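# Stack four numbered cartons on the pallet, largest lowest

## Task

Build a single straight, upright column of the four identical cube cartons that sits entirely on the small square wooden pallet. Nothing from the bench may touch the column. Each carton's number is printed on its bottom face. Order them so the largest number is at the bottom and each carton above carries a smaller number than the one beneath it. Every carton must end up standing on its numbered face again. You may roll a carton over on the table to read its number and then turn it back. The stack must stay put without the robot holding it. Finally, release it and move the gripper away.

## Robot and tools

Robot: a single arm with six revolute joints and a two-finger gripper. Column order for joints is waist, shoulder, elbow, wrist pitch, wrist yaw, wrist roll. The arm's base may be slightly tilted relative to the table.

Scene frame: origin on the table surface directly beneath the arm base. +z is up, and +y is to the left when facing along +x. Camera calibrations (cam_high, cam_low) use this frame. cam_wrist rides on the gripper and has no given pose. Images are 672x504 for cam_high and cam_low and 504x504 for cam_wrist.

Tool execute_actions, argument actions: a list holding at most one item, or empty.
- Empty list: nothing is commanded; the current state comes back with pictures.
- Motion item: {"rows": [[...]], "steps": n}. n runs from 3 to 15 and defaults to 15. Each control step lasts 1/30 s. Row k is used on step k, and the final row repeats if the rows run out. Each row has exactly 7 numbers, all within [-1, 1]. The first six are joint offsets in joint order; the seventh is the gripper opening.
- Joint numbers are offsets, not absolute angles. They count from the joint angles printed in the most recent result showing them. If no result in this scene shows them yet, or for later calls within one reply, they count from where the arm is when the action begins. They do not count from the previous row. Scale: 1.0 equals 1.202 rad for the waist, 1.258 for the shoulder, 1.238 for the elbow, 2.073 for wrist pitch, and 2.022 for wrist yaw and wrist roll. All zeros is not a pause: it drags the arm back to the reference angles. Because the arm sags under zero offsets, re-aim each reply's first call at the desired angles and add extra if a joint still lags.
- Opening (7th number) is absolute: +1 fully open, -1 closed. Between the extremes the fingers go to where grip_measured equals the commanded value. To keep hold of a carton, command about 0.03 below grip_measured; a smaller margin grips more gently.
- Joint ranges in rad: waist -2.618 to 3.054, shoulder 0.000 to 3.142, elbow 0.000 to 3.142, wrist pitch -1.571 to 1.571, wrist yaw -1.571 to 1.571, wrist roll -2.094 to 2.094. A call is refused and nothing moves if it asks for more than 0.036 rad beyond a limit. The real limit can sit 0.036 rad either side. "joint sent to its limit" means a joint was clipped at its end, possibly during an earlier action. If the line is absent, that does not prove there is more room.
- Speed: each step, a joint's target stays within a lead of its measured angle: 0.202 waist, 0.258 shoulder, 0.238 elbow, 0.573 wrist pitch, 0.522 wrist yaw and roll. Targets that would move the gripper more than 70 mm are scaled back. Big moves therefore take several actions.
- Wait item: {"steps": n} with no rows, n up to 300. It returns once n steps have passed since the previous result, and your thinking time counts toward them.
- pictures (bool): whether to attach camera images. Without it, images come only with an empty list.

Timing: a result is produced 3 steps before its action ends; those last steps play out while you write, and the next action starts afterwards. Between calls the arm keeps heading toward the last row sent until it almost stops moving or a step is HELD. Fingers still in motion finish moving.

Result lines: Joint positions (rad) and Joint velocities (rad/s) in joint order, followed by the finger-pad gap (m; 0.094 when fully open). grip_measured gives the opening on the command scale; gripper readings may be off by roughly 1 mm, consistently. "joint command not followed" means the clearance check changed or blocked targets; mounting blocks and posts count as part of the arm. HELD flags steps on which all or part of your row was not applied. MOTOR HOT appears from 75 °C. At 90 °C the arm stops for 10 s, an OVER-TEMPERATURE FAULT. At 100 °C the motors and gripper go limp and the arm drops. Carrying loads, even while you think, heats motors, so avoid long idle holds.

Tool zoom_image: camera ("cam_high", "cam_low" or "cam_wrist") and region [x0, y0, x1, y1] in pixels of that camera's latest full image, with the top-left corner at (0, 0) and at most 504x504. It returns an enlarged crop and does not move anything.

Tool finished_scene: scene (integer), the number of the scene being ended. This is final; the result reports success and gives the next task. Replying without any tool call ends everything.

Cautions: never push or drop anything off the table. Avoid dropping cartons, slamming, hard impacts and heavy pushing. Place each carton gently, squarely and centred, release it, and make sure the column stands on its own before finishing. Sudden tugs on held parts or pushes on loose objects can happen, so check the scene afterwards. Smooth motions with low effort are preferred.

Each tool is called after "Emit:" by a JSON object that holds its "method" and its "body", one argument or row to a line.

## Session

Emit:
{"method": "execute_actions", "body": {
  "actions": []
}}

Scene clock: 0.00 s of 8408.00 s.
grip_measured=+1.000
Joint positions: [ 0.532  2.365  1.378 -0.572  0.008 -1.188  0.094]
Joint velocities: [ 0.007 -0.002 -0.002  0.095 -0.037 -0.007  0.   ]
Motor temperatures (°C, as the motors report them): [23 21 24 22 21 22]

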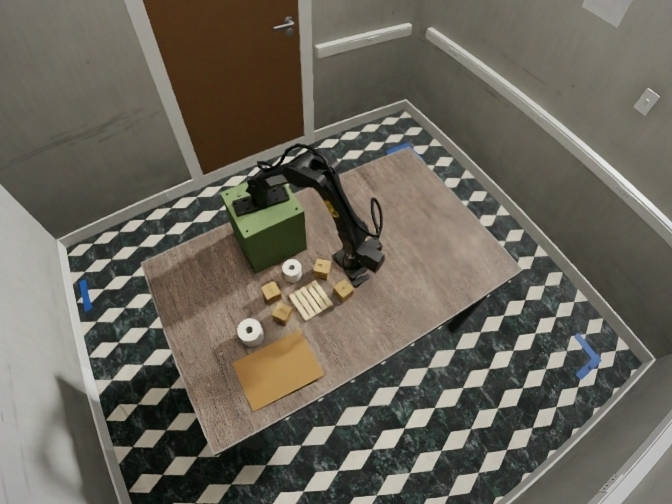

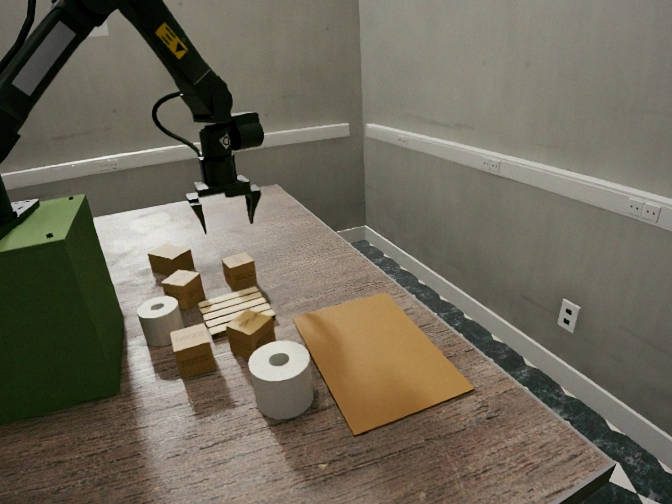

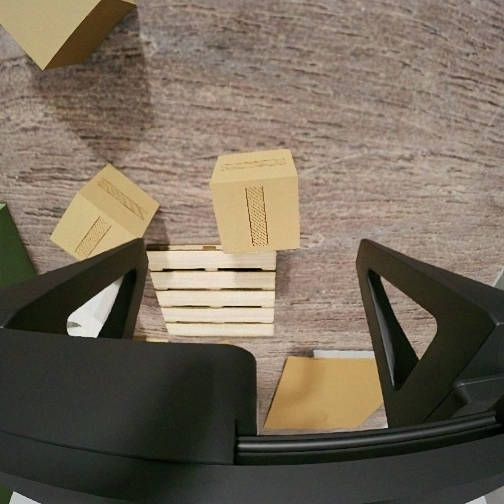

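Emit:
{"method": "zoom_image", "body": {
  "camera": "cam_low",
  "region": [0, 160, 336, 430]
}}

Emit:
{"method": "zoom_image", "body": {
  "camera": "cam_high",
  "region": [200, 140, 420, 360]
}}

Region (0, 160, 336, 430) of cam_low's 672x504 image, scaled by 1.500, with more detail than that image has; it fills the top 405 rows of this view, and the rest is white.

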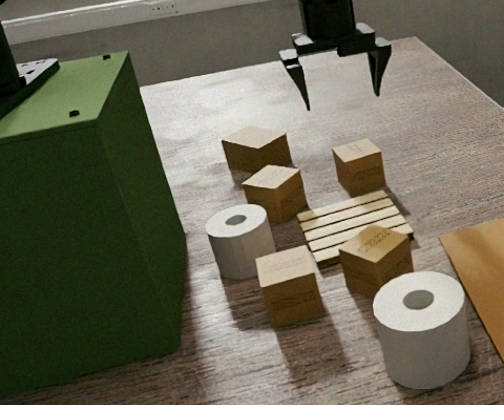

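Region (200, 140, 420, 360) of cam_high's 672x504 image, scaled by 2.291, with more detail than that image has.

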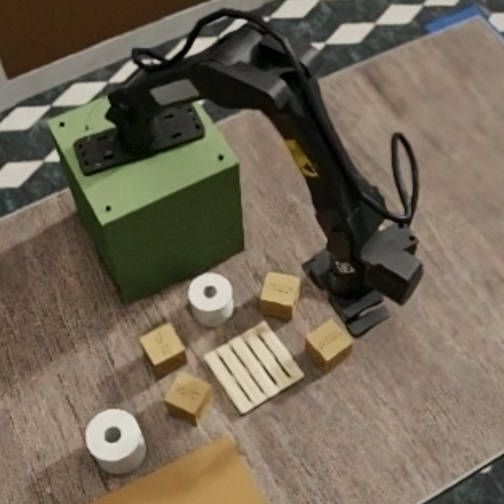

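Emit:
{"method": "execute_actions", "body": {
  "actions": [
    {"rows": [[-0.008,-0.002,-0.004,0.001,0,-0.005,1],[-0.025,-0.006,-0.013,0.003,0,-0.015,1],[-0.05,-0.013,-0.026,0.007,-0.001,-0.03,1],[-0.075,-0.019,-0.039,0.010,-0.002,-0.044,1],[-0.1,-0.025,-0.051,0.014,-0.002,-0.059,1],[-0.124,-0.031,-0.064,0.017,-0.003,-0.074,1],[-0.146,-0.037,-0.075,0.020,-0.003,-0.087,1],[-0.16,-0.040,-0.083,0.022,-0.004,-0.095,1],[-0.1656,-0.0419,-0.0857,0.0227,-0.004,-0.0984,1]], "steps": 15}
  ]
}}

Emit:
{"method": "execute_actions", "body": {
  "actions": []
}}

Scene clock: 3.00 s of 8408.00 s.
grip_measured=+1.000
Joint positions: [ 0.309  2.344  1.286 -0.546  0.015 -1.342  0.094]
Joint velocities: [-0.232  0.007 -0.042  0.007  0.11  -0.212  0.   ]
Motor temperatures (°C, as the motors report them): [23 22 24 22 21 22]
Steps of this call (steps 1 to 78: nothing new was sent; steps 79 to 90: the first 12 steps of this action). Readings (joint positions):
79: [0.532 2.365 1.378 -0.572 0.008 -1.188]
80: [0.530 2.365 1.378 -0.572 0.008 -1.192]
82: [0.512 2.364 1.370 -0.565 0.006 -1.214]
86: [0.403 2.351 1.315 -0.547 0.004 -1.290]
90: the state above

Scene clock: 3.10 s of 8408.00 s.
grip_measured=+1.000
Joint positions: [ 0.311  2.344  1.286 -0.545  0.017 -1.36   0.094]
Joint velocities: [ 0.149 -0.002 -0.012  0.051 -0.066 -0.081  0.   ]
Motor temperatures (°C, as the motors report them): [23 22 24 22 21 22]
Kept back: nothing.
Steps of this call (steps 1 to 3: the last 3 steps of your previous action). Readings (joint positions):
1: [0.305 2.344 1.286 -0.546 0.017 -1.350]
2: [0.306 2.344 1.286 -0.546 0.017 -1.355]
3: the state above

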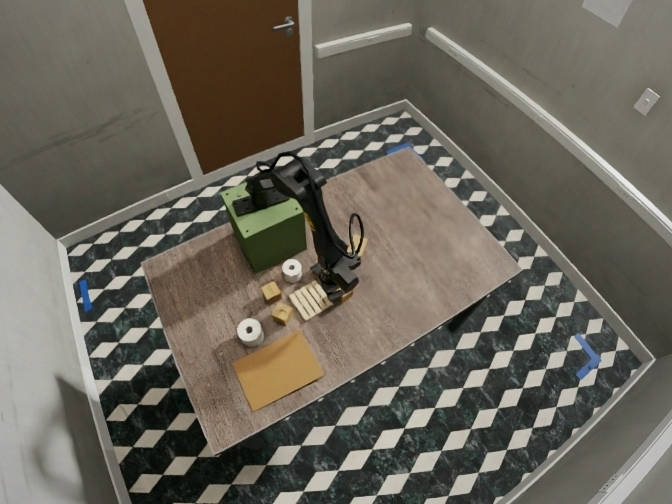

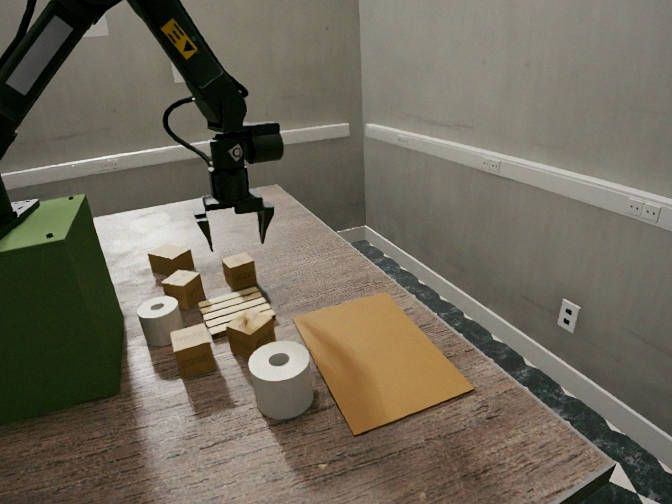

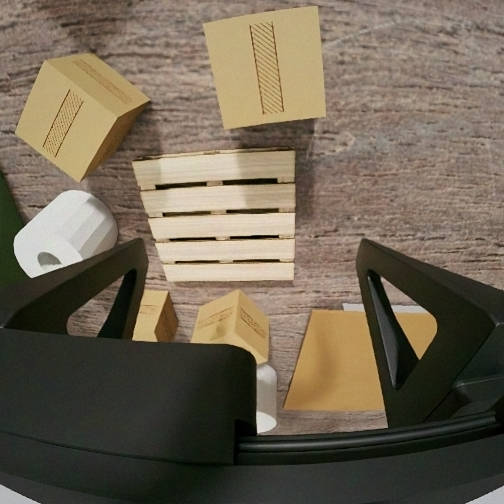

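Emit:
{"method": "execute_actions", "body": {
  "actions": [
    {"rows": [[0.020,-0.023,-0.009,0.010,-0.008,-0.012,1],[0.026,-0.019,-0.003,0.010,-0.008,-0.011,1],[0.035,-0.012,0.006,0.011,-0.008,-0.008,1],[0.047,-0.003,0.017,0.012,-0.008,-0.005,1],[0.060,0.007,0.030,0.0125,-0.008,-0.001,1],[0.074,0.018,0.043,0.0135,-0.008,0.002,1],[0.088,0.028,0.056,0.0145,-0.008,0.006,1],[0.101,0.038,0.069,0.0155,-0.008,0.010,1],[0.112,0.047,0.080,0.016,-0.008,0.013,1],[0.122,0.054,0.089,0.017,-0.008,0.016,1],[0.128,0.059,0.095,0.017,-0.008,0.017,1],[0.130,0.060,0.097,0.0174,-0.008,0.018,1]], "steps": 15}
  ]
}}

Emit:
{"method": "execute_actions", "body": {
  "actions": [
    {"steps": 12}
  ],
  "pictures": true
}}

Scene clock: 4.53 s of 8408.00 s.
grip_measured=+1.000
Joint positions: [ 0.454  2.396  1.375 -0.521  0.015 -1.347  0.094]
Joint velocities: [ 0.418  0.178  0.227  0.183 -0.022  0.066  0.   ]
Motor temperatures (°C, as the motors report them): [23 22 24 22 21 22]
Steps of this call (steps 1 to 30: the robot went on to your last target; step 31: nothing new was sent; steps 32 to 43: the first 12 steps of this action). Readings (joint positions):
32: [0.329 2.344 1.286 -0.540 0.016 -1.379]
33: [0.330 2.344 1.286 -0.540 0.016 -1.379]
35: [0.335 2.344 1.286 -0.539 0.016 -1.379]
39: [0.384 2.359 1.318 -0.538 0.016 -1.366]
43: the state above

Scene clock: 4.93 s of 8408.00 s.
grip_measured=+1.000
Joint positions: [ 0.474  2.407  1.383 -0.514  0.011 -1.332  0.094]
Joint velocities: [-0.002 -0.002 -0.017  0.037  0.037  0.037  0.   ]
Motor temperatures (°C, as the motors report them): [23 22 24 22 21 22]
Kept back: nothing.
Steps of this call (steps 1 to 3: the last 3 steps of your previous action; steps 4 to 12: the robot went on to your last target). Readings (joint positions):
1: [0.465 2.401 1.381 -0.517 0.014 -1.344]
2: [0.473 2.404 1.383 -0.515 0.012 -1.341]
4: [0.477 2.406 1.383 -0.514 0.011 -1.337]
8: [0.474 2.407 1.383 -0.514 0.011 -1.333]
12: the state above

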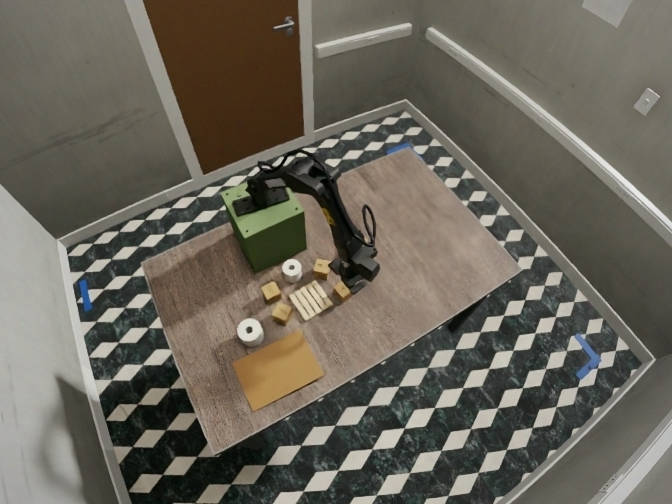

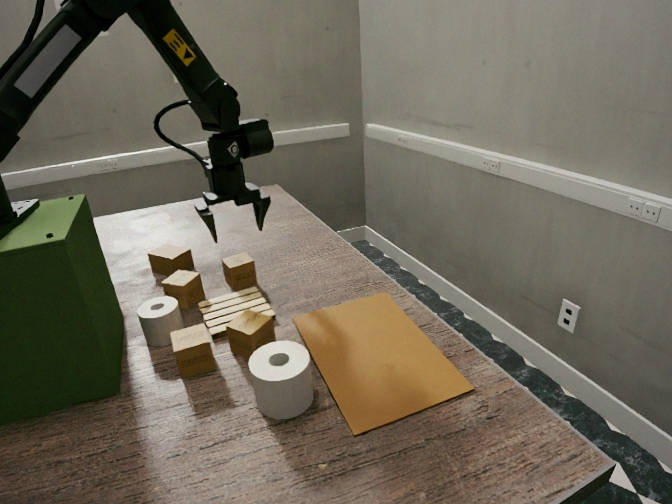

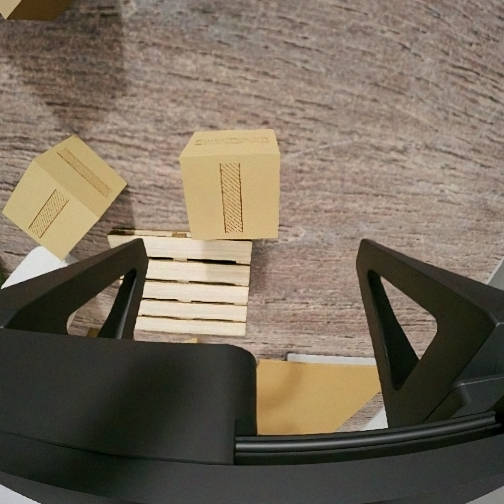

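Emit:
{"method": "zoom_image", "body": {
  "camera": "cam_high",
  "region": [280, 220, 410, 330]
}}

Emit:
{"method": "zoom_image", "body": {
  "camera": "cam_low",
  "region": [140, 100, 340, 320]
}}

Region (280, 220, 410, 330) of cam_high's 672x504 image, scaled by 3.877, with more detail than that image has; it fills the top 426 rows of this view, and the rest is white.

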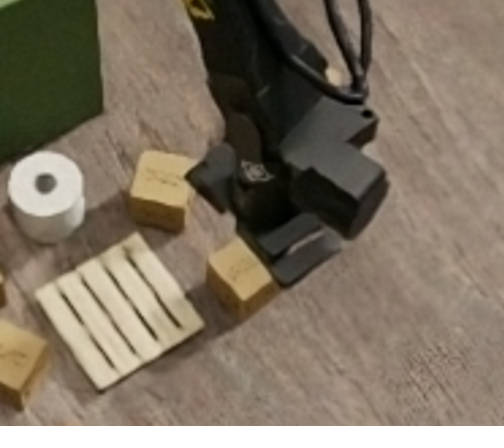

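Region (140, 100, 340, 320) of cam_low's 672x504 image, scaled by 2.291, with more detail than that image has; it fills the left 458 columns of this view, and the rest is white.

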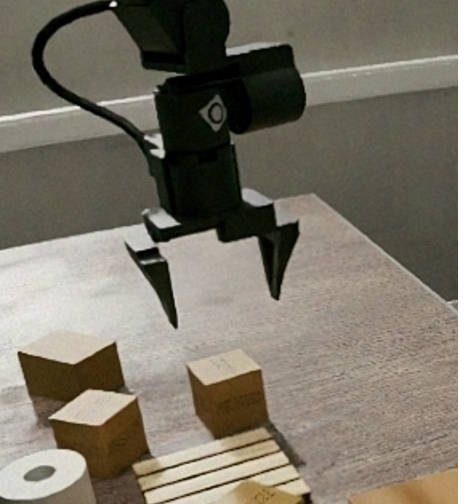

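Emit:
{"method": "execute_actions", "body": {
  "actions": [
    {"rows": [[0.002,0.013,0.019,0.003,-0.006,0.004,1],[0.004,0.020,0.020,0.006,-0.007,0.005,1],[0.006,0.031,0.022,0.011,-0.008,0.006,1],[0.008,0.044,0.024,0.016,-0.009,0.007,1],[0.010,0.060,0.026,0.023,-0.010,0.008,1],[0.0116,0.077,0.028,0.030,-0.011,0.008,1],[0.0116,0.093,0.031,0.036,-0.011,0.008,1],[0.0116,0.109,0.033,0.043,-0.011,0.008,1],[0.0116,0.122,0.035,0.048,-0.011,0.008,1],[0.0116,0.133,0.037,0.053,-0.011,0.008,1],[0.0116,0.140,0.038,0.056,-0.011,0.008,1],[0.0116,0.143,0.038,0.057,-0.011,0.008,1]], "steps": 15}
  ]
}}

Emit:
{"method": "execute_actions", "body": {
  "actions": [
    {"steps": 12}
  ],
  "pictures": true
}}

Scene clock: 6.03 s of 8408.00 s.
grip_measured=+1.000
Joint positions: [ 0.48   2.564  1.407 -0.436  0.008 -1.323  0.094]
Joint velocities: [ 0.012  0.491  0.012  0.139 -0.066 -0.007  0.   ]
Motor temperatures (°C, as the motors report them): [23 22 24 22 21 22]
Steps of this call (steps 1 to 21: the robot went on to your last target; steps 22 to 33: the first 12 steps of this action). Readings (joint positions):
22: [0.474 2.407 1.383 -0.514 0.011 -1.331]
23: [0.474 2.408 1.383 -0.514 0.011 -1.330]
25: [0.474 2.417 1.386 -0.510 0.011 -1.329]
29: [0.476 2.482 1.403 -0.474 0.009 -1.324]
33: the state above

Scene clock: 6.43 s of 8408.00 s.
grip_measured=+1.000
Joint positions: [ 0.48   2.596  1.407 -0.415  0.008 -1.322  0.094]
Joint velocities: [-0.002 -0.012 -0.007  0.007 -0.007 -0.022  0.   ]
Motor temperatures (°C, as the motors report them): [23 23 24 22 21 22]
Kept back: nothing.
Steps of this call (steps 1 to 3: the last 3 steps of your previous action; steps 4 to 12: the robot went on to your last target). Readings (joint positions):
1: [0.480 2.579 1.407 -0.434 0.008 -1.323]
2: [0.480 2.589 1.407 -0.433 0.008 -1.323]
4: [0.480 2.596 1.407 -0.433 0.008 -1.323]
8: [0.480 2.596 1.407 -0.419 0.008 -1.322]
12: the state above

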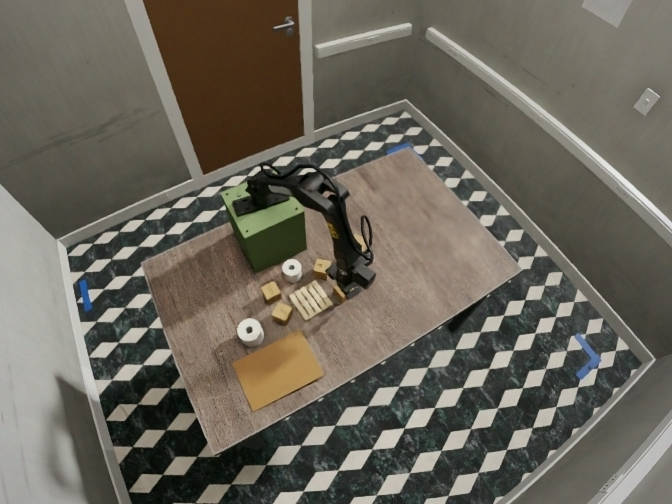

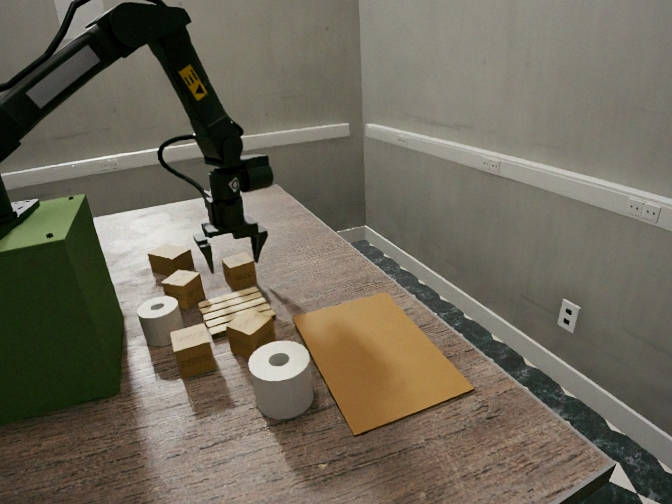

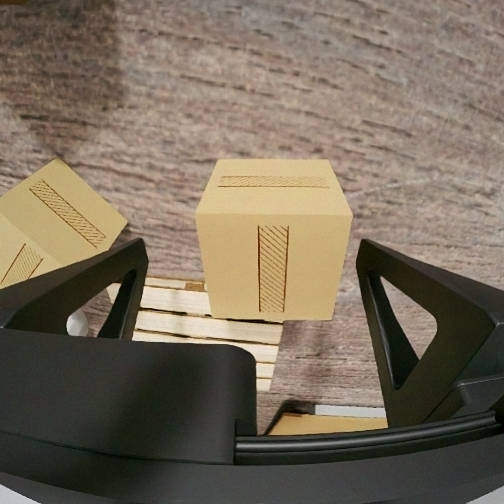

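Emit:
{"method": "zoom_image", "body": {
  "camera": "cam_low",
  "region": [170, 200, 300, 320]
}}

Emit:
{"method": "zoom_image", "body": {
  "camera": "cam_high",
  "region": [290, 230, 400, 330]
}}

Region (170, 200, 300, 320) of cam_low's 672x504 image, scaled by 3.877, with more detail than that image has; it fills the top 465 rows of this view, and the rest is white.

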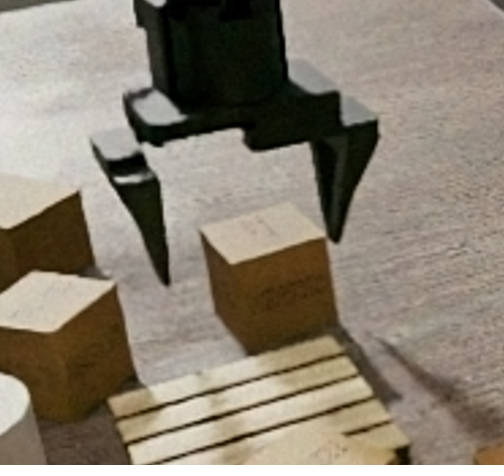

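Region (290, 230, 400, 330) of cam_high's 672x504 image, scaled by 4.582, with more detail than that image has; it fills the top 458 rows of this view, and the rest is white.

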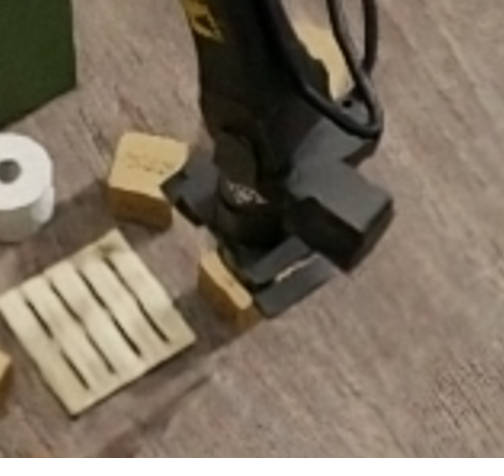

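Emit:
{"method": "execute_actions", "body": {
  "actions": [
    {"rows": [[0.003,0.0,0.019,0.013,-0.01,0.003,1],[0.003,0.003,0.020,0.018,-0.01,0.003,1],[0.003,0.007,0.021,0.023,-0.01,0.003,1],[0.003,0.012,0.023,0.027,-0.01,0.003,1],[0.003,0.018,0.025,0.030,-0.01,0.003,1],[0.003,0.024,0.027,0.032,-0.01,0.003,1],[0.003,0.030,0.029,0.034,-0.01,0.003,1],[0.003,0.036,0.031,0.036,-0.01,0.003,1],[0.003,0.041,0.033,0.038,-0.01,0.003,1],[0.003,0.045,0.0345,0.039,-0.01,0.003,1],[0.003,0.048,0.0355,0.040,-0.01,0.003,1],[0.003,0.0493,0.0355,0.040,-0.01,0.003,1]], "steps": 15}
  ]
}}

Emit:
{"method": "execute_actions", "body": {
  "actions": [
    {"steps": 10}
  ],
  "pictures": true
}}

Scene clock: 7.43 s of 8408.00 s.
grip_measured=+1.000
Joint positions: [ 0.48   2.635  1.429 -0.354  0.006 -1.322  0.094]
Joint velocities: [-0.002  0.168 -0.002  0.11   0.081 -0.022  0.   ]
Motor temperatures (°C, as the motors report them): [23 23 24 22 21 22]
Steps of this call (steps 1 to 18: the robot went on to your last target; steps 19 to 30: the first 12 steps of this action). Readings (joint positions):
19: [0.480 2.596 1.407 -0.411 0.007 -1.322]
20: [0.480 2.596 1.407 -0.408 0.007 -1.322]
22: [0.480 2.596 1.407 -0.399 0.007 -1.322]
26: [0.480 2.607 1.418 -0.377 0.007 -1.322]
30: the state above

Scene clock: 7.77 s of 8408.00 s.
grip_measured=+1.000
Joint positions: [ 0.48   2.649  1.429 -0.348  0.006 -1.322  0.094]
Joint velocities: [-0.002 -0.012  0.027  0.007  0.066  0.051  0.   ]
Motor temperatures (°C, as the motors report them): [23 23 24 22 21 22]
Kept back: nothing.
Steps of this call (steps 1 to 3: the last 3 steps of your previous action; steps 4 to 10: the robot went on to your last target). Readings (joint positions):
1: [0.480 2.640 1.429 -0.352 0.006 -1.322]
2: [0.480 2.644 1.429 -0.352 0.006 -1.322]
4: [0.480 2.649 1.429 -0.352 0.006 -1.322]
8: [0.480 2.649 1.429 -0.349 0.006 -1.322]
10: the state above

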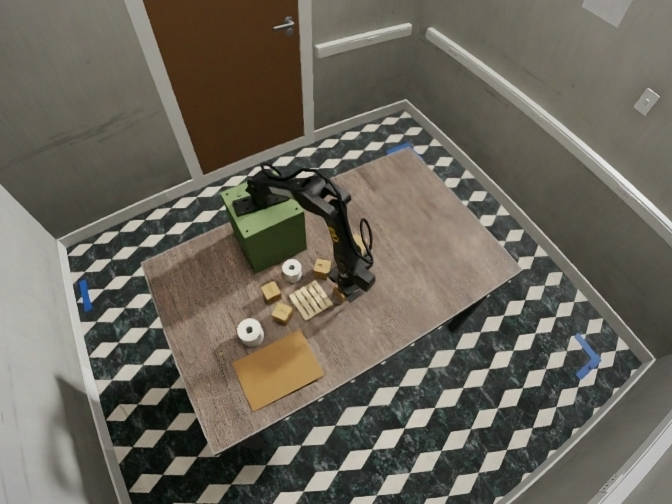

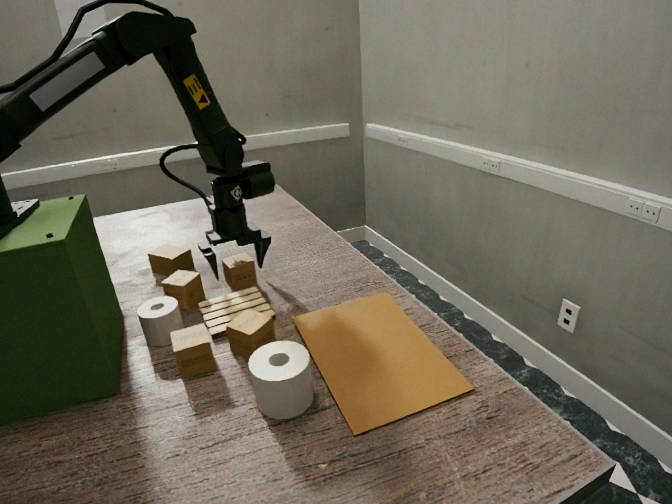

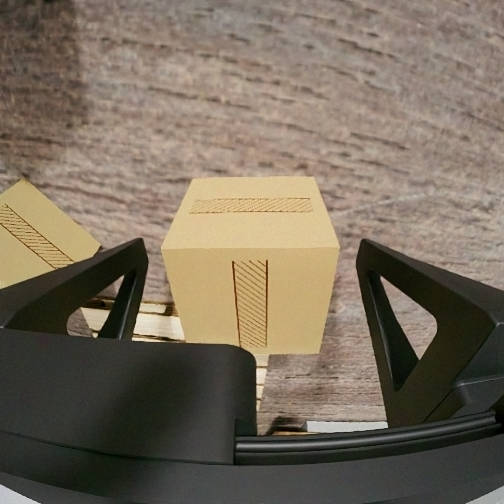

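Emit:
{"method": "execute_actions", "body": {
  "actions": [
    {"rows": [[0,-0.005,0.004,0.004,-0.003,0,0.85],[0,-0.005,0.004,0.004,-0.003,0,0.7],[0,-0.005,0.004,0.004,-0.003,0,0.55],[0,-0.005,0.004,0.004,-0.003,0,0.42],[0,-0.005,0.004,0.004,-0.003,0,0.32],[0,-0.005,0.004,0.004,-0.003,0,0.25],[0,-0.005,0.004,0.004,-0.003,0,0.2],[0,-0.005,0.004,0.004,-0.003,0,0.16],[0,-0.005,0.004,0.004,-0.003,0,0.12],[0,-0.005,0.004,0.004,-0.003,0,0.09],[0,-0.005,0.004,0.004,-0.003,0,0.06],[0,-0.005,0.004,0.004,-0.003,0,0.03]], "steps": 15}
  ]
}}

Emit:
{"method": "execute_actions", "body": {
  "actions": [
    {"steps": 10}
  ]
}}

Scene clock: 8.67 s of 8408.00 s.
grip_measured=+0.138
Joint positions: [ 0.48   2.649  1.429 -0.347  0.006 -1.322  0.053]
Joint velocities: [ 0.002 -0.007  0.012  0.007 -0.022  0.022 -0.001]
Motor temperatures (°C, as the motors report them): [23 23 24 22 21 22]
Steps of this call (steps 1 to 15: the robot went on to your last target; steps 16 to 27: the first 12 steps of this action). Readings (joint positions):
16: [0.480 2.649 1.429 -0.347 0.006 -1.322]
17: [0.480 2.649 1.429 -0.347 0.006 -1.322]
19: [0.480 2.649 1.429 -0.347 0.006 -1.322]
23: [0.480 2.649 1.429 -0.347 0.006 -1.322]
27: the state above

Scene clock: 9.00 s of 8408.00 s.
grip_measured=+0.138
Joint positions: [ 0.48   2.649  1.429 -0.347  0.006 -1.322  0.053]
Joint velocities: [-0.007 -0.007  0.007  0.037 -0.037 -0.037 -0.   ]
Motor temperatures (°C, as the motors report them): [23 23 24 22 21 22]
Kept back: nothing.
Steps of this call (steps 1 to 3: the last 3 steps of your previous action; steps 4 to 10: the robot went on to your last target). Readings (joint positions):
1: [0.480 2.649 1.429 -0.347 0.006 -1.322]
2: [0.480 2.649 1.429 -0.347 0.006 -1.322]
4: [0.480 2.649 1.429 -0.347 0.006 -1.322]
8: [0.480 2.649 1.429 -0.347 0.006 -1.322]
10: the state above

Emit:
{"method": "execute_actions", "body": {
  "actions": [
    {"rows": [[0,-0.020,0,0,0,0,0.1],[0,-0.030,-0.004,-0.003,0,0,0.1],[0,-0.043,-0.008,-0.008,0,0,0.1],[0,-0.058,-0.013,-0.015,0,0,0.1],[0,-0.075,-0.019,-0.023,0,0,0.1],[0,-0.094,-0.025,-0.032,0.005,0,0.1],[0,-0.112,-0.031,-0.040,0.015,0,0.1],[0,-0.129,-0.037,-0.048,0.03,0,0.1],[0,-0.144,-0.042,-0.055,0.05,0,0.1],[0,-0.157,-0.046,-0.060,0.075,0,0.1],[0,-0.165,-0.049,-0.064,0.10,0,0.1],[0,-0.168,-0.050,-0.065,0.12,0,0.1],[0,-0.168,-0.050,-0.065,0.135,0,0.1],[0,-0.168,-0.050,-0.065,0.145,0,0.1]], "steps": 15}
  ]
}}

Emit:
{"method": "execute_actions", "body": {
  "actions": [
    {"steps": 8}
  ],
  "pictures": true
}}

Scene clock: 9.80 s of 8408.00 s.
grip_measured=+0.138
Joint positions: [ 0.48   2.476  1.388 -0.427  0.116 -1.322  0.053]
Joint velocities: [-0.017 -0.525 -0.007 -0.154  0.842 -0.051 -0.001]
Motor temperatures (°C, as the motors report them): [23 23 24 22 21 22]
Steps of this call (steps 1 to 12: the robot went on to your last target; steps 13 to 24: the first 12 steps of this action). Readings (joint positions):
13: [0.480 2.649 1.429 -0.347 0.006 -1.322]
14: [0.480 2.649 1.429 -0.347 0.007 -1.322]
16: [0.480 2.642 1.427 -0.350 0.007 -1.322]
20: [0.480 2.571 1.401 -0.385 0.022 -1.322]
24: the state above

Scene clock: 10.07 s of 8408.00 s.
grip_measured=+0.138
Joint positions: [ 0.48   2.443  1.383 -0.447  0.265 -1.322  0.053]
Joint velocities: [ 0.012  0.002 -0.051 -0.139  0.183 -0.007 -0.001]
Motor temperatures (°C, as the motors report them): [23 23 24 22 21 22]
Kept back: nothing.
Steps of this call (steps 1 to 3: the last 3 steps of your previous action; steps 4 to 8: the robot went on to your last target). Readings (joint positions):
1: [0.480 2.461 1.388 -0.430 0.147 -1.322]
2: [0.480 2.451 1.388 -0.431 0.177 -1.322]
4: [0.480 2.443 1.388 -0.432 0.222 -1.322]
8: the state above

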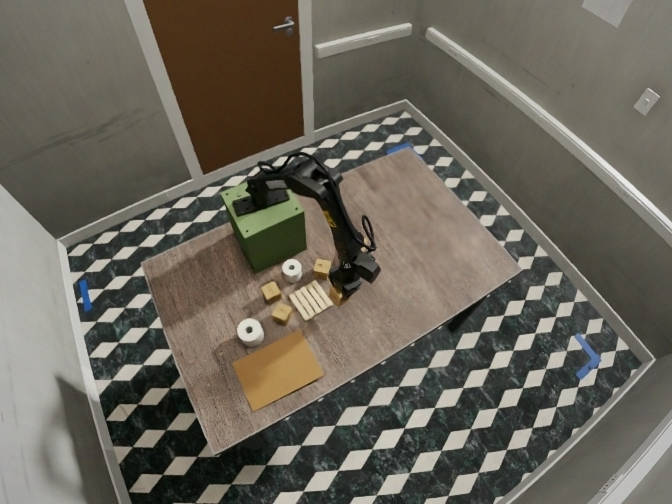

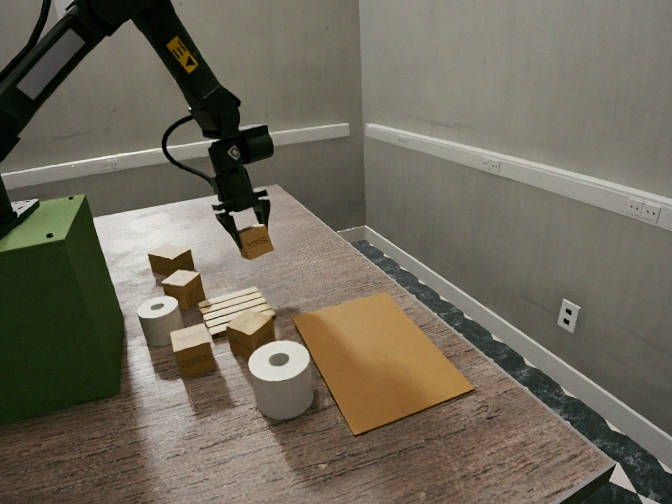

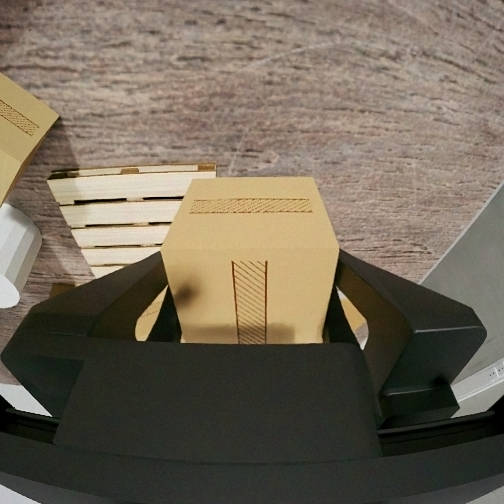

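Emit:
{"method": "execute_actions", "body": {
  "actions": [
    {"rows": [[0,-0.004,-0.005,-0.016,0.03,0,0.1],[0,-0.004,-0.005,-0.016,0.055,0,0.1],[0,-0.004,-0.005,-0.016,0.09,0,0.1],[0,-0.004,-0.005,-0.016,0.135,0,0.1],[0,-0.004,-0.005,-0.016,0.185,0,0.1],[0,-0.004,-0.005,-0.016,0.24,0,0.1],[0,-0.004,-0.005,-0.016,0.295,0,0.1],[0,-0.004,-0.005,-0.016,0.35,0,0.1],[0,-0.004,-0.005,-0.016,0.40,0,0.1],[0,-0.004,-0.005,-0.016,0.44,0,0.1],[0,-0.004,-0.005,-0.016,0.47,0,0.1],[0,-0.004,-0.005,-0.016,0.49,0,0.1],[0,-0.004,-0.005,-0.016,0.50,0,0.1]], "steps": 15}
  ]
}}

Emit:
{"method": "execute_actions", "body": {
  "actions": [
    {"steps": 8}
  ],
  "pictures": true
}}

Emit:
{"method": "zoom_image", "body": {
  "camera": "cam_low",
  "region": [200, 130, 360, 290]
}}

Scene clock: 10.63 s of 8408.00 s.
grip_measured=+0.138
Joint positions: [ 0.48   2.443  1.38  -0.458  0.939 -1.322  0.053]
Joint velocities: [-0.012 -0.007 -0.007 -0.066  1.985 -0.007  0.   ]
Motor temperatures (°C, as the motors report them): [23 24 24 22 21 22]
Steps of this call (steps 1 to 5: the robot went on to your last target; steps 6 to 17: the first 12 steps of this action). Readings (joint positions):
6: [0.480 2.443 1.380 -0.458 0.289 -1.322]
7: [0.480 2.443 1.380 -0.458 0.301 -1.322]
9: [0.480 2.443 1.380 -0.458 0.360 -1.322]
13: [0.480 2.443 1.380 -0.458 0.617 -1.322]
17: the state above

Scene clock: 10.90 s of 8408.00 s.
grip_measured=+0.138
Joint positions: [ 0.48   2.443  1.38  -0.458  1.197 -1.322  0.053]
Joint velocities: [-0.007 -0.012 -0.007 -0.022  0.3    0.007 -0.   ]
Motor temperatures (°C, as the motors report them): [23 24 24 22 21 22]
Kept back: nothing.
Steps of this call (steps 1 to 3: the last 3 steps of your previous action; steps 4 to 8: the robot went on to your last target). Readings (joint positions):
1: [0.480 2.443 1.380 -0.458 1.002 -1.322]
2: [0.480 2.443 1.380 -0.458 1.053 -1.322]
4: [0.480 2.443 1.380 -0.458 1.125 -1.322]
8: the state above

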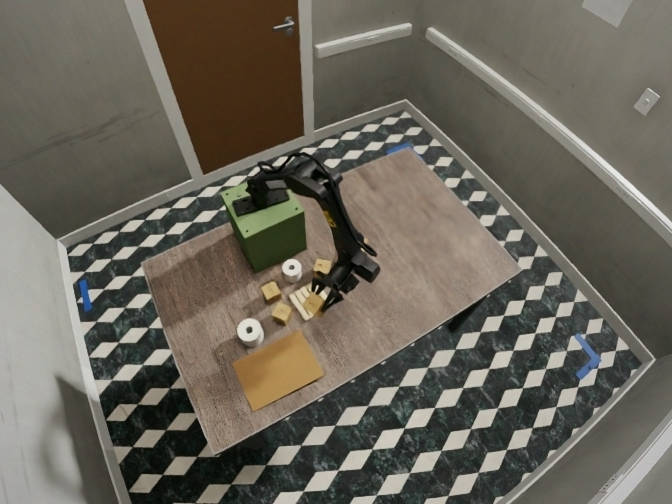

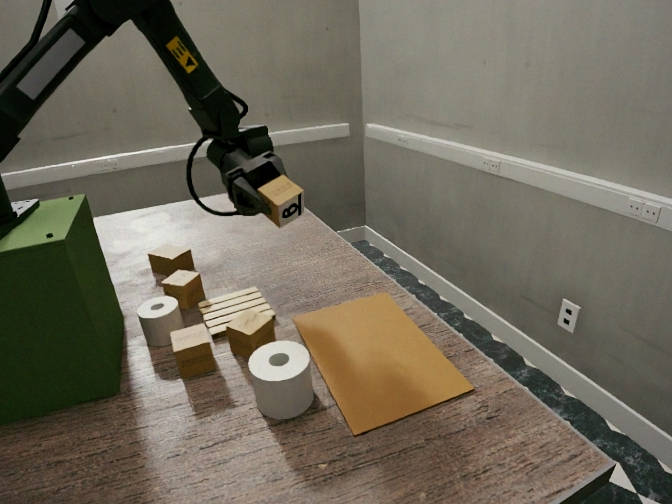

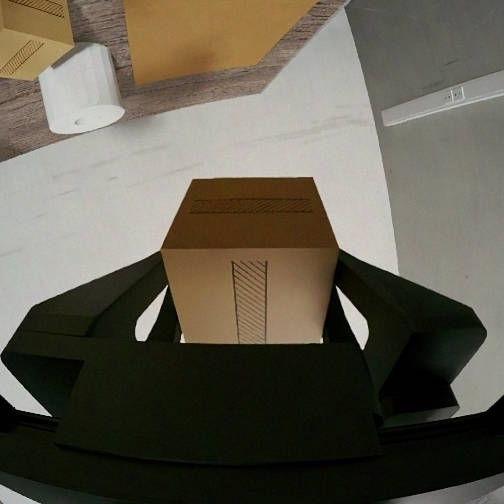

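Region (200, 130, 360, 290) of cam_low's 672x504 image, scaled by 3.150, with more detail than that image has.

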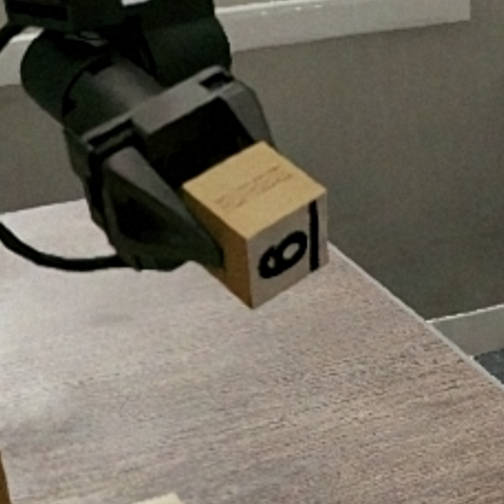

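Emit:
{"method": "execute_actions", "body": {
  "actions": [
    {"rows": [[0,0,0,0,0.02,0,0.1],[0,0,0,0,-0.02,0,0.1],[0,0,0,0,-0.075,0,0.1],[0,0,0,0,-0.14,0,0.1],[0,0,0,0,-0.21,0,0.1],[0,0,0,0,-0.285,0,0.1],[0,0.003,0.005,0.002,-0.36,0,0.1],[0,0.010,0.012,0.005,-0.43,0,0.1],[0,0.020,0.017,0.008,-0.49,0,0.1],[0,0.033,0.020,0.011,-0.54,0,0.1],[0,0.047,0.023,0.014,-0.575,0,0.1],[0,0.060,0.026,0.017,-0.593,0,0.1],[0,0.072,0.029,0.020,-0.597,0,0.1],[0,0.081,0.031,0.022,-0.597,0,0.1],[0,0.085,0.032,0.023,-0.597,0,0.1]], "steps": 15}
  ]
}}

Emit:
{"method": "execute_actions", "body": {
  "actions": [
    {"steps": 7}
  ]
}}

Scene clock: 11.50 s of 8408.00 s.
grip_measured=+0.138
Joint positions: [ 0.48   2.47   1.386 -0.447  0.385 -1.322  0.053]
Joint velocities: [ 0.007  0.398  0.11   0.198 -2.63   0.022 -0.002]
Motor temperatures (°C, as the motors report them): [23 24 24 22 21 22]
Steps of this call (steps 1 to 6: the robot went on to your last target; steps 7 to 18: the first 12 steps of this action). Readings (joint positions):
7: [0.480 2.443 1.380 -0.458 1.230 -1.322]
8: [0.480 2.443 1.380 -0.458 1.217 -1.322]
10: [0.480 2.443 1.380 -0.458 1.137 -1.322]
14: [0.480 2.443 1.380 -0.458 0.783 -1.322]
18: the state above

Scene clock: 11.73 s of 8408.00 s.
grip_measured=+0.138
Joint positions: [ 0.48   2.557  1.395 -0.428  0.077 -1.322  0.053]
Joint velocities: [-0.002  0.095  0.007 -0.007 -0.505  0.037  0.001]
Motor temperatures (°C, as the motors report them): [23 24 24 22 21 22]
Kept back: nothing.
Steps of this call (steps 1 to 3: the last 3 steps of your previous action; steps 4 to 7: the robot went on to your last target). Readings (joint positions):
1: [0.480 2.486 1.390 -0.442 0.305 -1.322]
2: [0.480 2.503 1.393 -0.436 0.240 -1.322]
4: [0.480 2.534 1.395 -0.428 0.151 -1.322]
7: the state above

Emit:
{"method": "execute_actions", "body": {
  "actions": [
    {"rows": [[0,0.004,0.021,0.011,-0.043,0,0.1],[0,0.009,0.023,0.014,-0.043,0,0.1],[0,0.015,0.025,0.018,-0.043,0,0.1],[0,0.022,0.028,0.022,-0.043,0,0.1],[0,0.030,0.031,0.026,-0.043,0,0.1],[0,0.038,0.034,0.030,-0.043,0,0.1],[0,0.046,0.037,0.034,-0.043,0,0.1],[0,0.053,0.040,0.038,-0.043,0,0.1],[0,0.059,0.042,0.041,-0.043,0,0.1],[0,0.064,0.044,0.043,-0.043,0,0.1],[0,0.068,0.046,0.045,-0.043,0,0.1],[0,0.071,0.047,0.046,-0.043,0,0.1],[0,0.073,0.047,0.046,-0.043,0,0.1],[0,0.074,0.047,0.046,-0.043,0,0.1]], "steps": 15}
  ]
}}

Emit:
{"method": "execute_actions", "body": {
  "actions": [
    {"steps": 8}
  ]
}}

Scene clock: 12.33 s of 8408.00 s.
grip_measured=+0.138
Joint positions: [ 0.48   2.627  1.426 -0.363  0.009 -1.322  0.053]
Joint velocities: [ 0.007  0.222  0.027  0.066 -0.022 -0.007 -0.001]
Motor temperatures (°C, as the motors report them): [23 24 24 22 21 22]
Steps of this call (steps 1 to 6: the robot went on to your last target; steps 7 to 18: the first 12 steps of this action). Readings (joint positions):
7: [0.480 2.559 1.395 -0.422 0.021 -1.322]
8: [0.480 2.559 1.395 -0.421 0.018 -1.322]
10: [0.480 2.560 1.396 -0.416 0.015 -1.322]
14: [0.480 2.590 1.417 -0.390 0.011 -1.322]
18: the state above

Scene clock: 12.60 s of 8408.00 s.
grip_measured=+0.138
Joint positions: [ 0.48   2.647  1.426 -0.353  0.009 -1.322  0.053]
Joint velocities: [-0.002 -0.007 -0.012  0.051  0.007  0.037 -0.001]
Motor temperatures (°C, as the motors report them): [23 24 24 22 21 22]
Kept back: nothing.
Steps of this call (steps 1 to 3: the last 3 steps of your previous action; steps 4 to 8: the robot went on to your last target). Readings (joint positions):
1: [0.480 2.634 1.426 -0.360 0.009 -1.322]
2: [0.480 2.640 1.426 -0.358 0.009 -1.322]
4: [0.480 2.646 1.426 -0.357 0.009 -1.322]
8: the state above

Emit:
{"method": "execute_actions", "body": {
  "actions": [
    {"rows": [[0,-0.005,0,0,0,0,0.2],[0,-0.005,0,0,0,0,0.35],[0,-0.010,0,0,0,0,0.5],[0,-0.018,0,0,0,0,0.65],[0,-0.028,-0.004,-0.004,0,0,0.75],[0,-0.041,-0.009,-0.010,0,0,0.8],[0,-0.056,-0.014,-0.018,0,0,0.8],[0,-0.073,-0.020,-0.026,0,0,0.8],[0,-0.090,-0.026,-0.035,0,0,0.8],[0,-0.107,-0.032,-0.043,0,0,0.8],[0,-0.123,-0.038,-0.051,0,0,0.8],[0,-0.137,-0.042,-0.057,0,0,0.8],[0,-0.148,-0.045,-0.062,0,0,0.8],[0,-0.155,-0.047,-0.065,0,0,0.8],[0,-0.157,-0.048,-0.066,0,0,0.8]], "steps": 15}
  ]
}}

Emit:
{"method": "execute_actions", "body": {
  "actions": [
    {"steps": 6}
  ]
}}

Scene clock: 13.77 s of 8408.00 s.
grip_measured=+0.798
Joint positions: [ 0.48   2.544  1.395 -0.405  0.011 -1.322  0.084]
Joint velocities: [-0.012 -0.706 -0.144 -0.462  0.007 -0.007 -0.001]
Motor temperatures (°C, as the motors report them): [23 24 24 22 21 22]
Steps of this call (steps 1 to 23: the robot went on to your last target; steps 24 to 35: the first 12 steps of this action). Readings (joint positions):
24: [0.480 2.647 1.426 -0.348 0.009 -1.322]
25: [0.480 2.647 1.426 -0.348 0.009 -1.322]
27: [0.480 2.647 1.426 -0.348 0.009 -1.322]
31: [0.480 2.628 1.421 -0.359 0.010 -1.322]
35: the state above

Scene clock: 13.97 s of 8408.00 s.
grip_measured=+0.798
Joint positions: [ 0.48   2.454  1.389 -0.44   0.011 -1.322  0.084]
Joint velocities: [ 0.007 -0.066 -0.027 -0.022 -0.066 -0.022 -0.001]
Motor temperatures (°C, as the motors report them): [23 24 24 22 21 22]
Kept back: nothing.
Steps of this call (steps 1 to 3: the last 3 steps of your previous action; steps 4 to 6: the robot went on to your last target). Readings (joint positions):
1: [0.480 2.520 1.391 -0.417 0.011 -1.322]
2: [0.480 2.499 1.389 -0.427 0.011 -1.322]
4: [0.480 2.467 1.389 -0.437 0.011 -1.322]
6: the state above

Emit:
{"method": "execute_actions", "body": {
  "actions": [
    {"rows": [[0.001,-0.013,-0.018,-0.008,-0.01,-0.004,0.8],[0.003,-0.021,-0.034,-0.004,-0.01,-0.016,0.8],[0.007,-0.033,-0.058,0.003,-0.01,-0.033,0.8],[0.012,-0.049,-0.090,0.012,-0.01,-0.056,0.8],[0.018,-0.067,-0.127,0.022,-0.01,-0.082,0.8],[0.024,-0.087,-0.168,0.033,-0.01,-0.112,0.8],[0.031,-0.109,-0.212,0.046,-0.01,-0.143,0.8],[0.038,-0.131,-0.256,0.058,-0.01,-0.175,0.8],[0.045,-0.153,-0.299,0.070,-0.01,-0.206,0.8],[0.051,-0.173,-0.341,0.081,-0.01,-0.236,0.8],[0.057,-0.192,-0.378,0.092,-0.01,-0.262,0.8],[0.062,-0.207,-0.409,0.101,-0.01,-0.285,0.8],[0.066,-0.219,-0.434,0.107,-0.01,-0.302,0.8],[0.068,-0.227,-0.450,0.112,-0.01,-0.314,0.8],[0.069,-0.230,-0.456,0.113,-0.01,-0.318,0.8]], "steps": 15}
  ]
}}

Emit:
{"method": "execute_actions", "body": {
  "actions": [
    {"steps": 15}
  ],
  "pictures": true
}}

Scene clock: 16.27 s of 8408.00 s.
grip_measured=+0.798
Joint positions: [ 0.537  2.25   0.967 -0.316  0.009 -1.685  0.084]
Joint velocities: [ 0.286 -0.652 -1.341  0.33  -0.007 -1.429 -0.   ]
Motor temperatures (°C, as the motors report them): [23 24 24 22 21 22]
Steps of this call (steps 1 to 30: the robot went on to your last target; steps 31 to 57: nothing new was sent; steps 58 to 69: the first 12 steps of this action). Readings (joint positions):
58: [0.480 2.453 1.383 -0.466 0.010 -1.322]
59: [0.480 2.453 1.380 -0.463 0.010 -1.326]
61: [0.481 2.440 1.348 -0.440 0.010 -1.352]
65: [0.497 2.356 1.178 -0.377 0.010 -1.487]
69: the state above

Scene clock: 16.77 s of 8408.00 s.
grip_measured=+0.798
Joint positions: [ 0.56   2.187  0.831 -0.22   0.006 -1.948  0.084]
Joint velocities: [-0.012  0.012  0.002  0.037 -0.066 -0.081  0.001]
Motor temperatures (°C, as the motors report them): [23 24 24 22 21 22]
Kept back: nothing.
Steps of this call (steps 1 to 3: the last 3 steps of your previous action; steps 4 to 15: the robot went on to your last target). Readings (joint positions):
1: [0.546 2.230 0.923 -0.304 0.007 -1.732]
2: [0.553 2.213 0.887 -0.294 0.007 -1.775]
4: [0.560 2.196 0.842 -0.284 0.006 -1.842]
8: [0.560 2.193 0.831 -0.257 0.006 -1.911]
15: the state above

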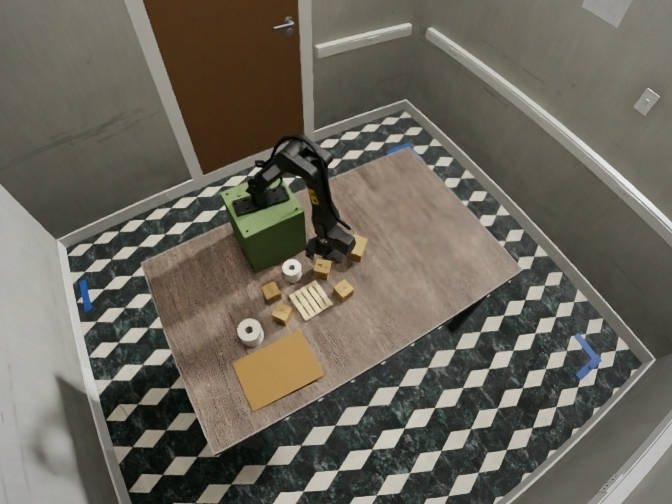

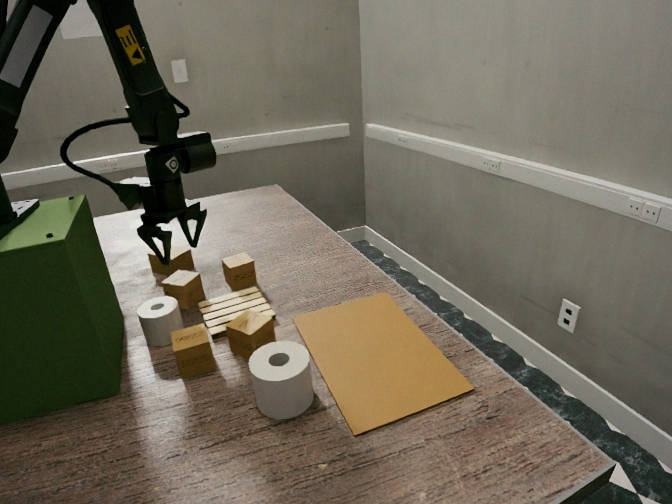

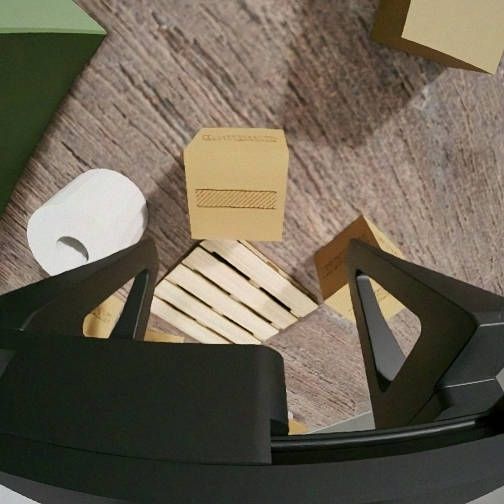

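Emit:
{"method": "execute_actions", "body": {
  "actions": [
    {"rows": [[-0.003,0.003,0,0.014,-0.008,-0.010,0.75],[-0.006,0.012,0,0.021,-0.008,-0.011,0.75],[-0.009,0.025,0,0.031,-0.008,-0.012,0.75],[-0.011,0.042,0,0.042,-0.008,-0.013,0.75],[-0.0125,0.062,0.004,0.055,-0.008,-0.013,0.75],[-0.0125,0.085,0.008,0.069,-0.008,-0.013,0.75],[-0.0125,0.108,0.013,0.082,-0.008,-0.013,0.75],[-0.0125,0.133,0.018,0.096,-0.008,-0.013,0.75],[-0.0125,0.156,0.022,0.109,-0.008,-0.013,0.75],[-0.0125,0.179,0.026,0.120,-0.008,-0.013,0.75],[-0.0125,0.199,0.030,0.130,-0.008,-0.013,0.75],[-0.0125,0.216,0.033,0.137,-0.008,-0.013,0.75],[-0.0125,0.229,0.035,0.142,-0.008,-0.013,0.75],[-0.0125,0.238,0.037,0.144,-0.008,-0.013,0.75],[-0.0125,0.241,0.037,0.144,-0.008,-0.013,0.75]], "steps": 15}
  ]
}}

Emit:
{"method": "execute_actions", "body": {
  "actions": [
    {"steps": 13}
  ],
  "pictures": true
}}

Scene clock: 17.90 s of 8408.00 s.
grip_measured=+0.752
Joint positions: [ 0.553  2.406  0.845 -0.025  0.005 -1.966  0.082]
Joint velocities: [-0.002  0.847  0.095  0.505  0.051 -0.022  0.001]
Motor temperatures (°C, as the motors report them): [23 24 24 22 21 22]
Steps of this call (steps 1 to 15: the robot went on to your last target; steps 16 to 22: nothing new was sent; steps 23 to 34: the first 12 steps of this action). Readings (joint positions):
23: [0.560 2.187 0.831 -0.213 0.006 -1.958]
24: [0.560 2.187 0.831 -0.209 0.006 -1.959]
26: [0.560 2.195 0.831 -0.190 0.006 -1.962]
30: [0.554 2.275 0.832 -0.109 0.005 -1.965]
34: the state above

Scene clock: 18.33 s of 8408.00 s.
grip_measured=+0.752
Joint positions: [ 0.553  2.486  0.857  0.065  0.005 -1.967  0.082]
Joint velocities: [-0.012 -0.002  0.002  0.125  0.022 -0.007 -0.001]
Motor temperatures (°C, as the motors report them): [23 24 24 22 21 22]
Kept back: nothing.
Steps of this call (steps 1 to 3: the last 3 steps of your previous action; steps 4 to 13: the robot went on to your last target). Readings (joint positions):
1: [0.553 2.433 0.847 -0.007 0.005 -1.967]
2: [0.553 2.455 0.849 0.006 0.005 -1.967]
4: [0.553 2.481 0.850 0.024 0.005 -1.967]
8: [0.553 2.486 0.851 0.045 0.005 -1.967]
13: the state above

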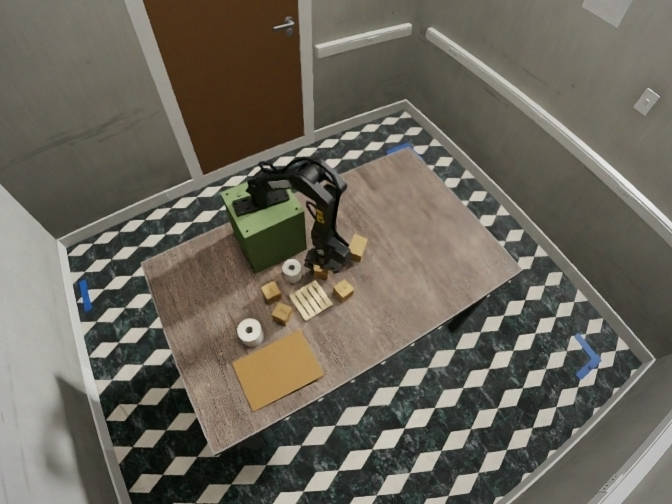

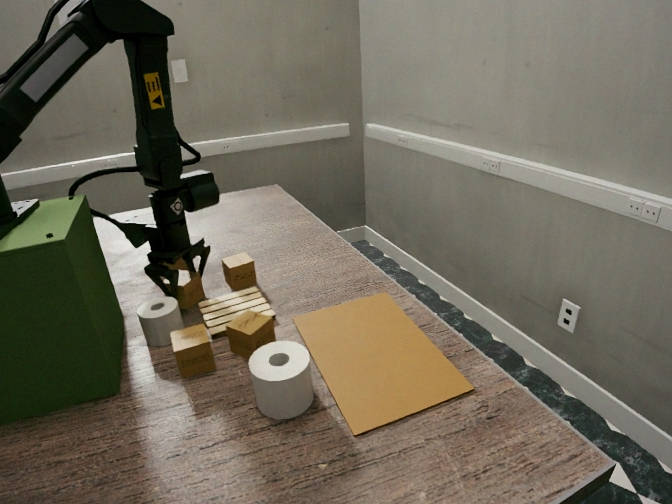

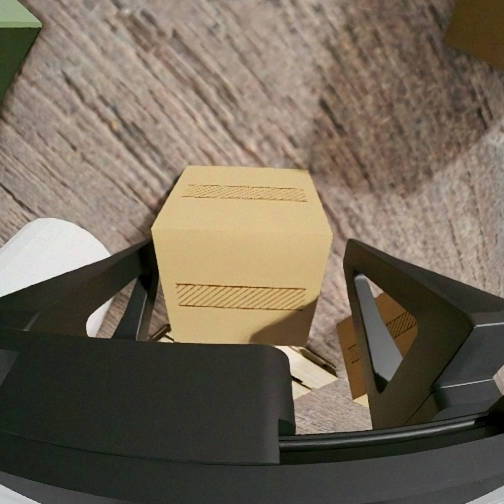

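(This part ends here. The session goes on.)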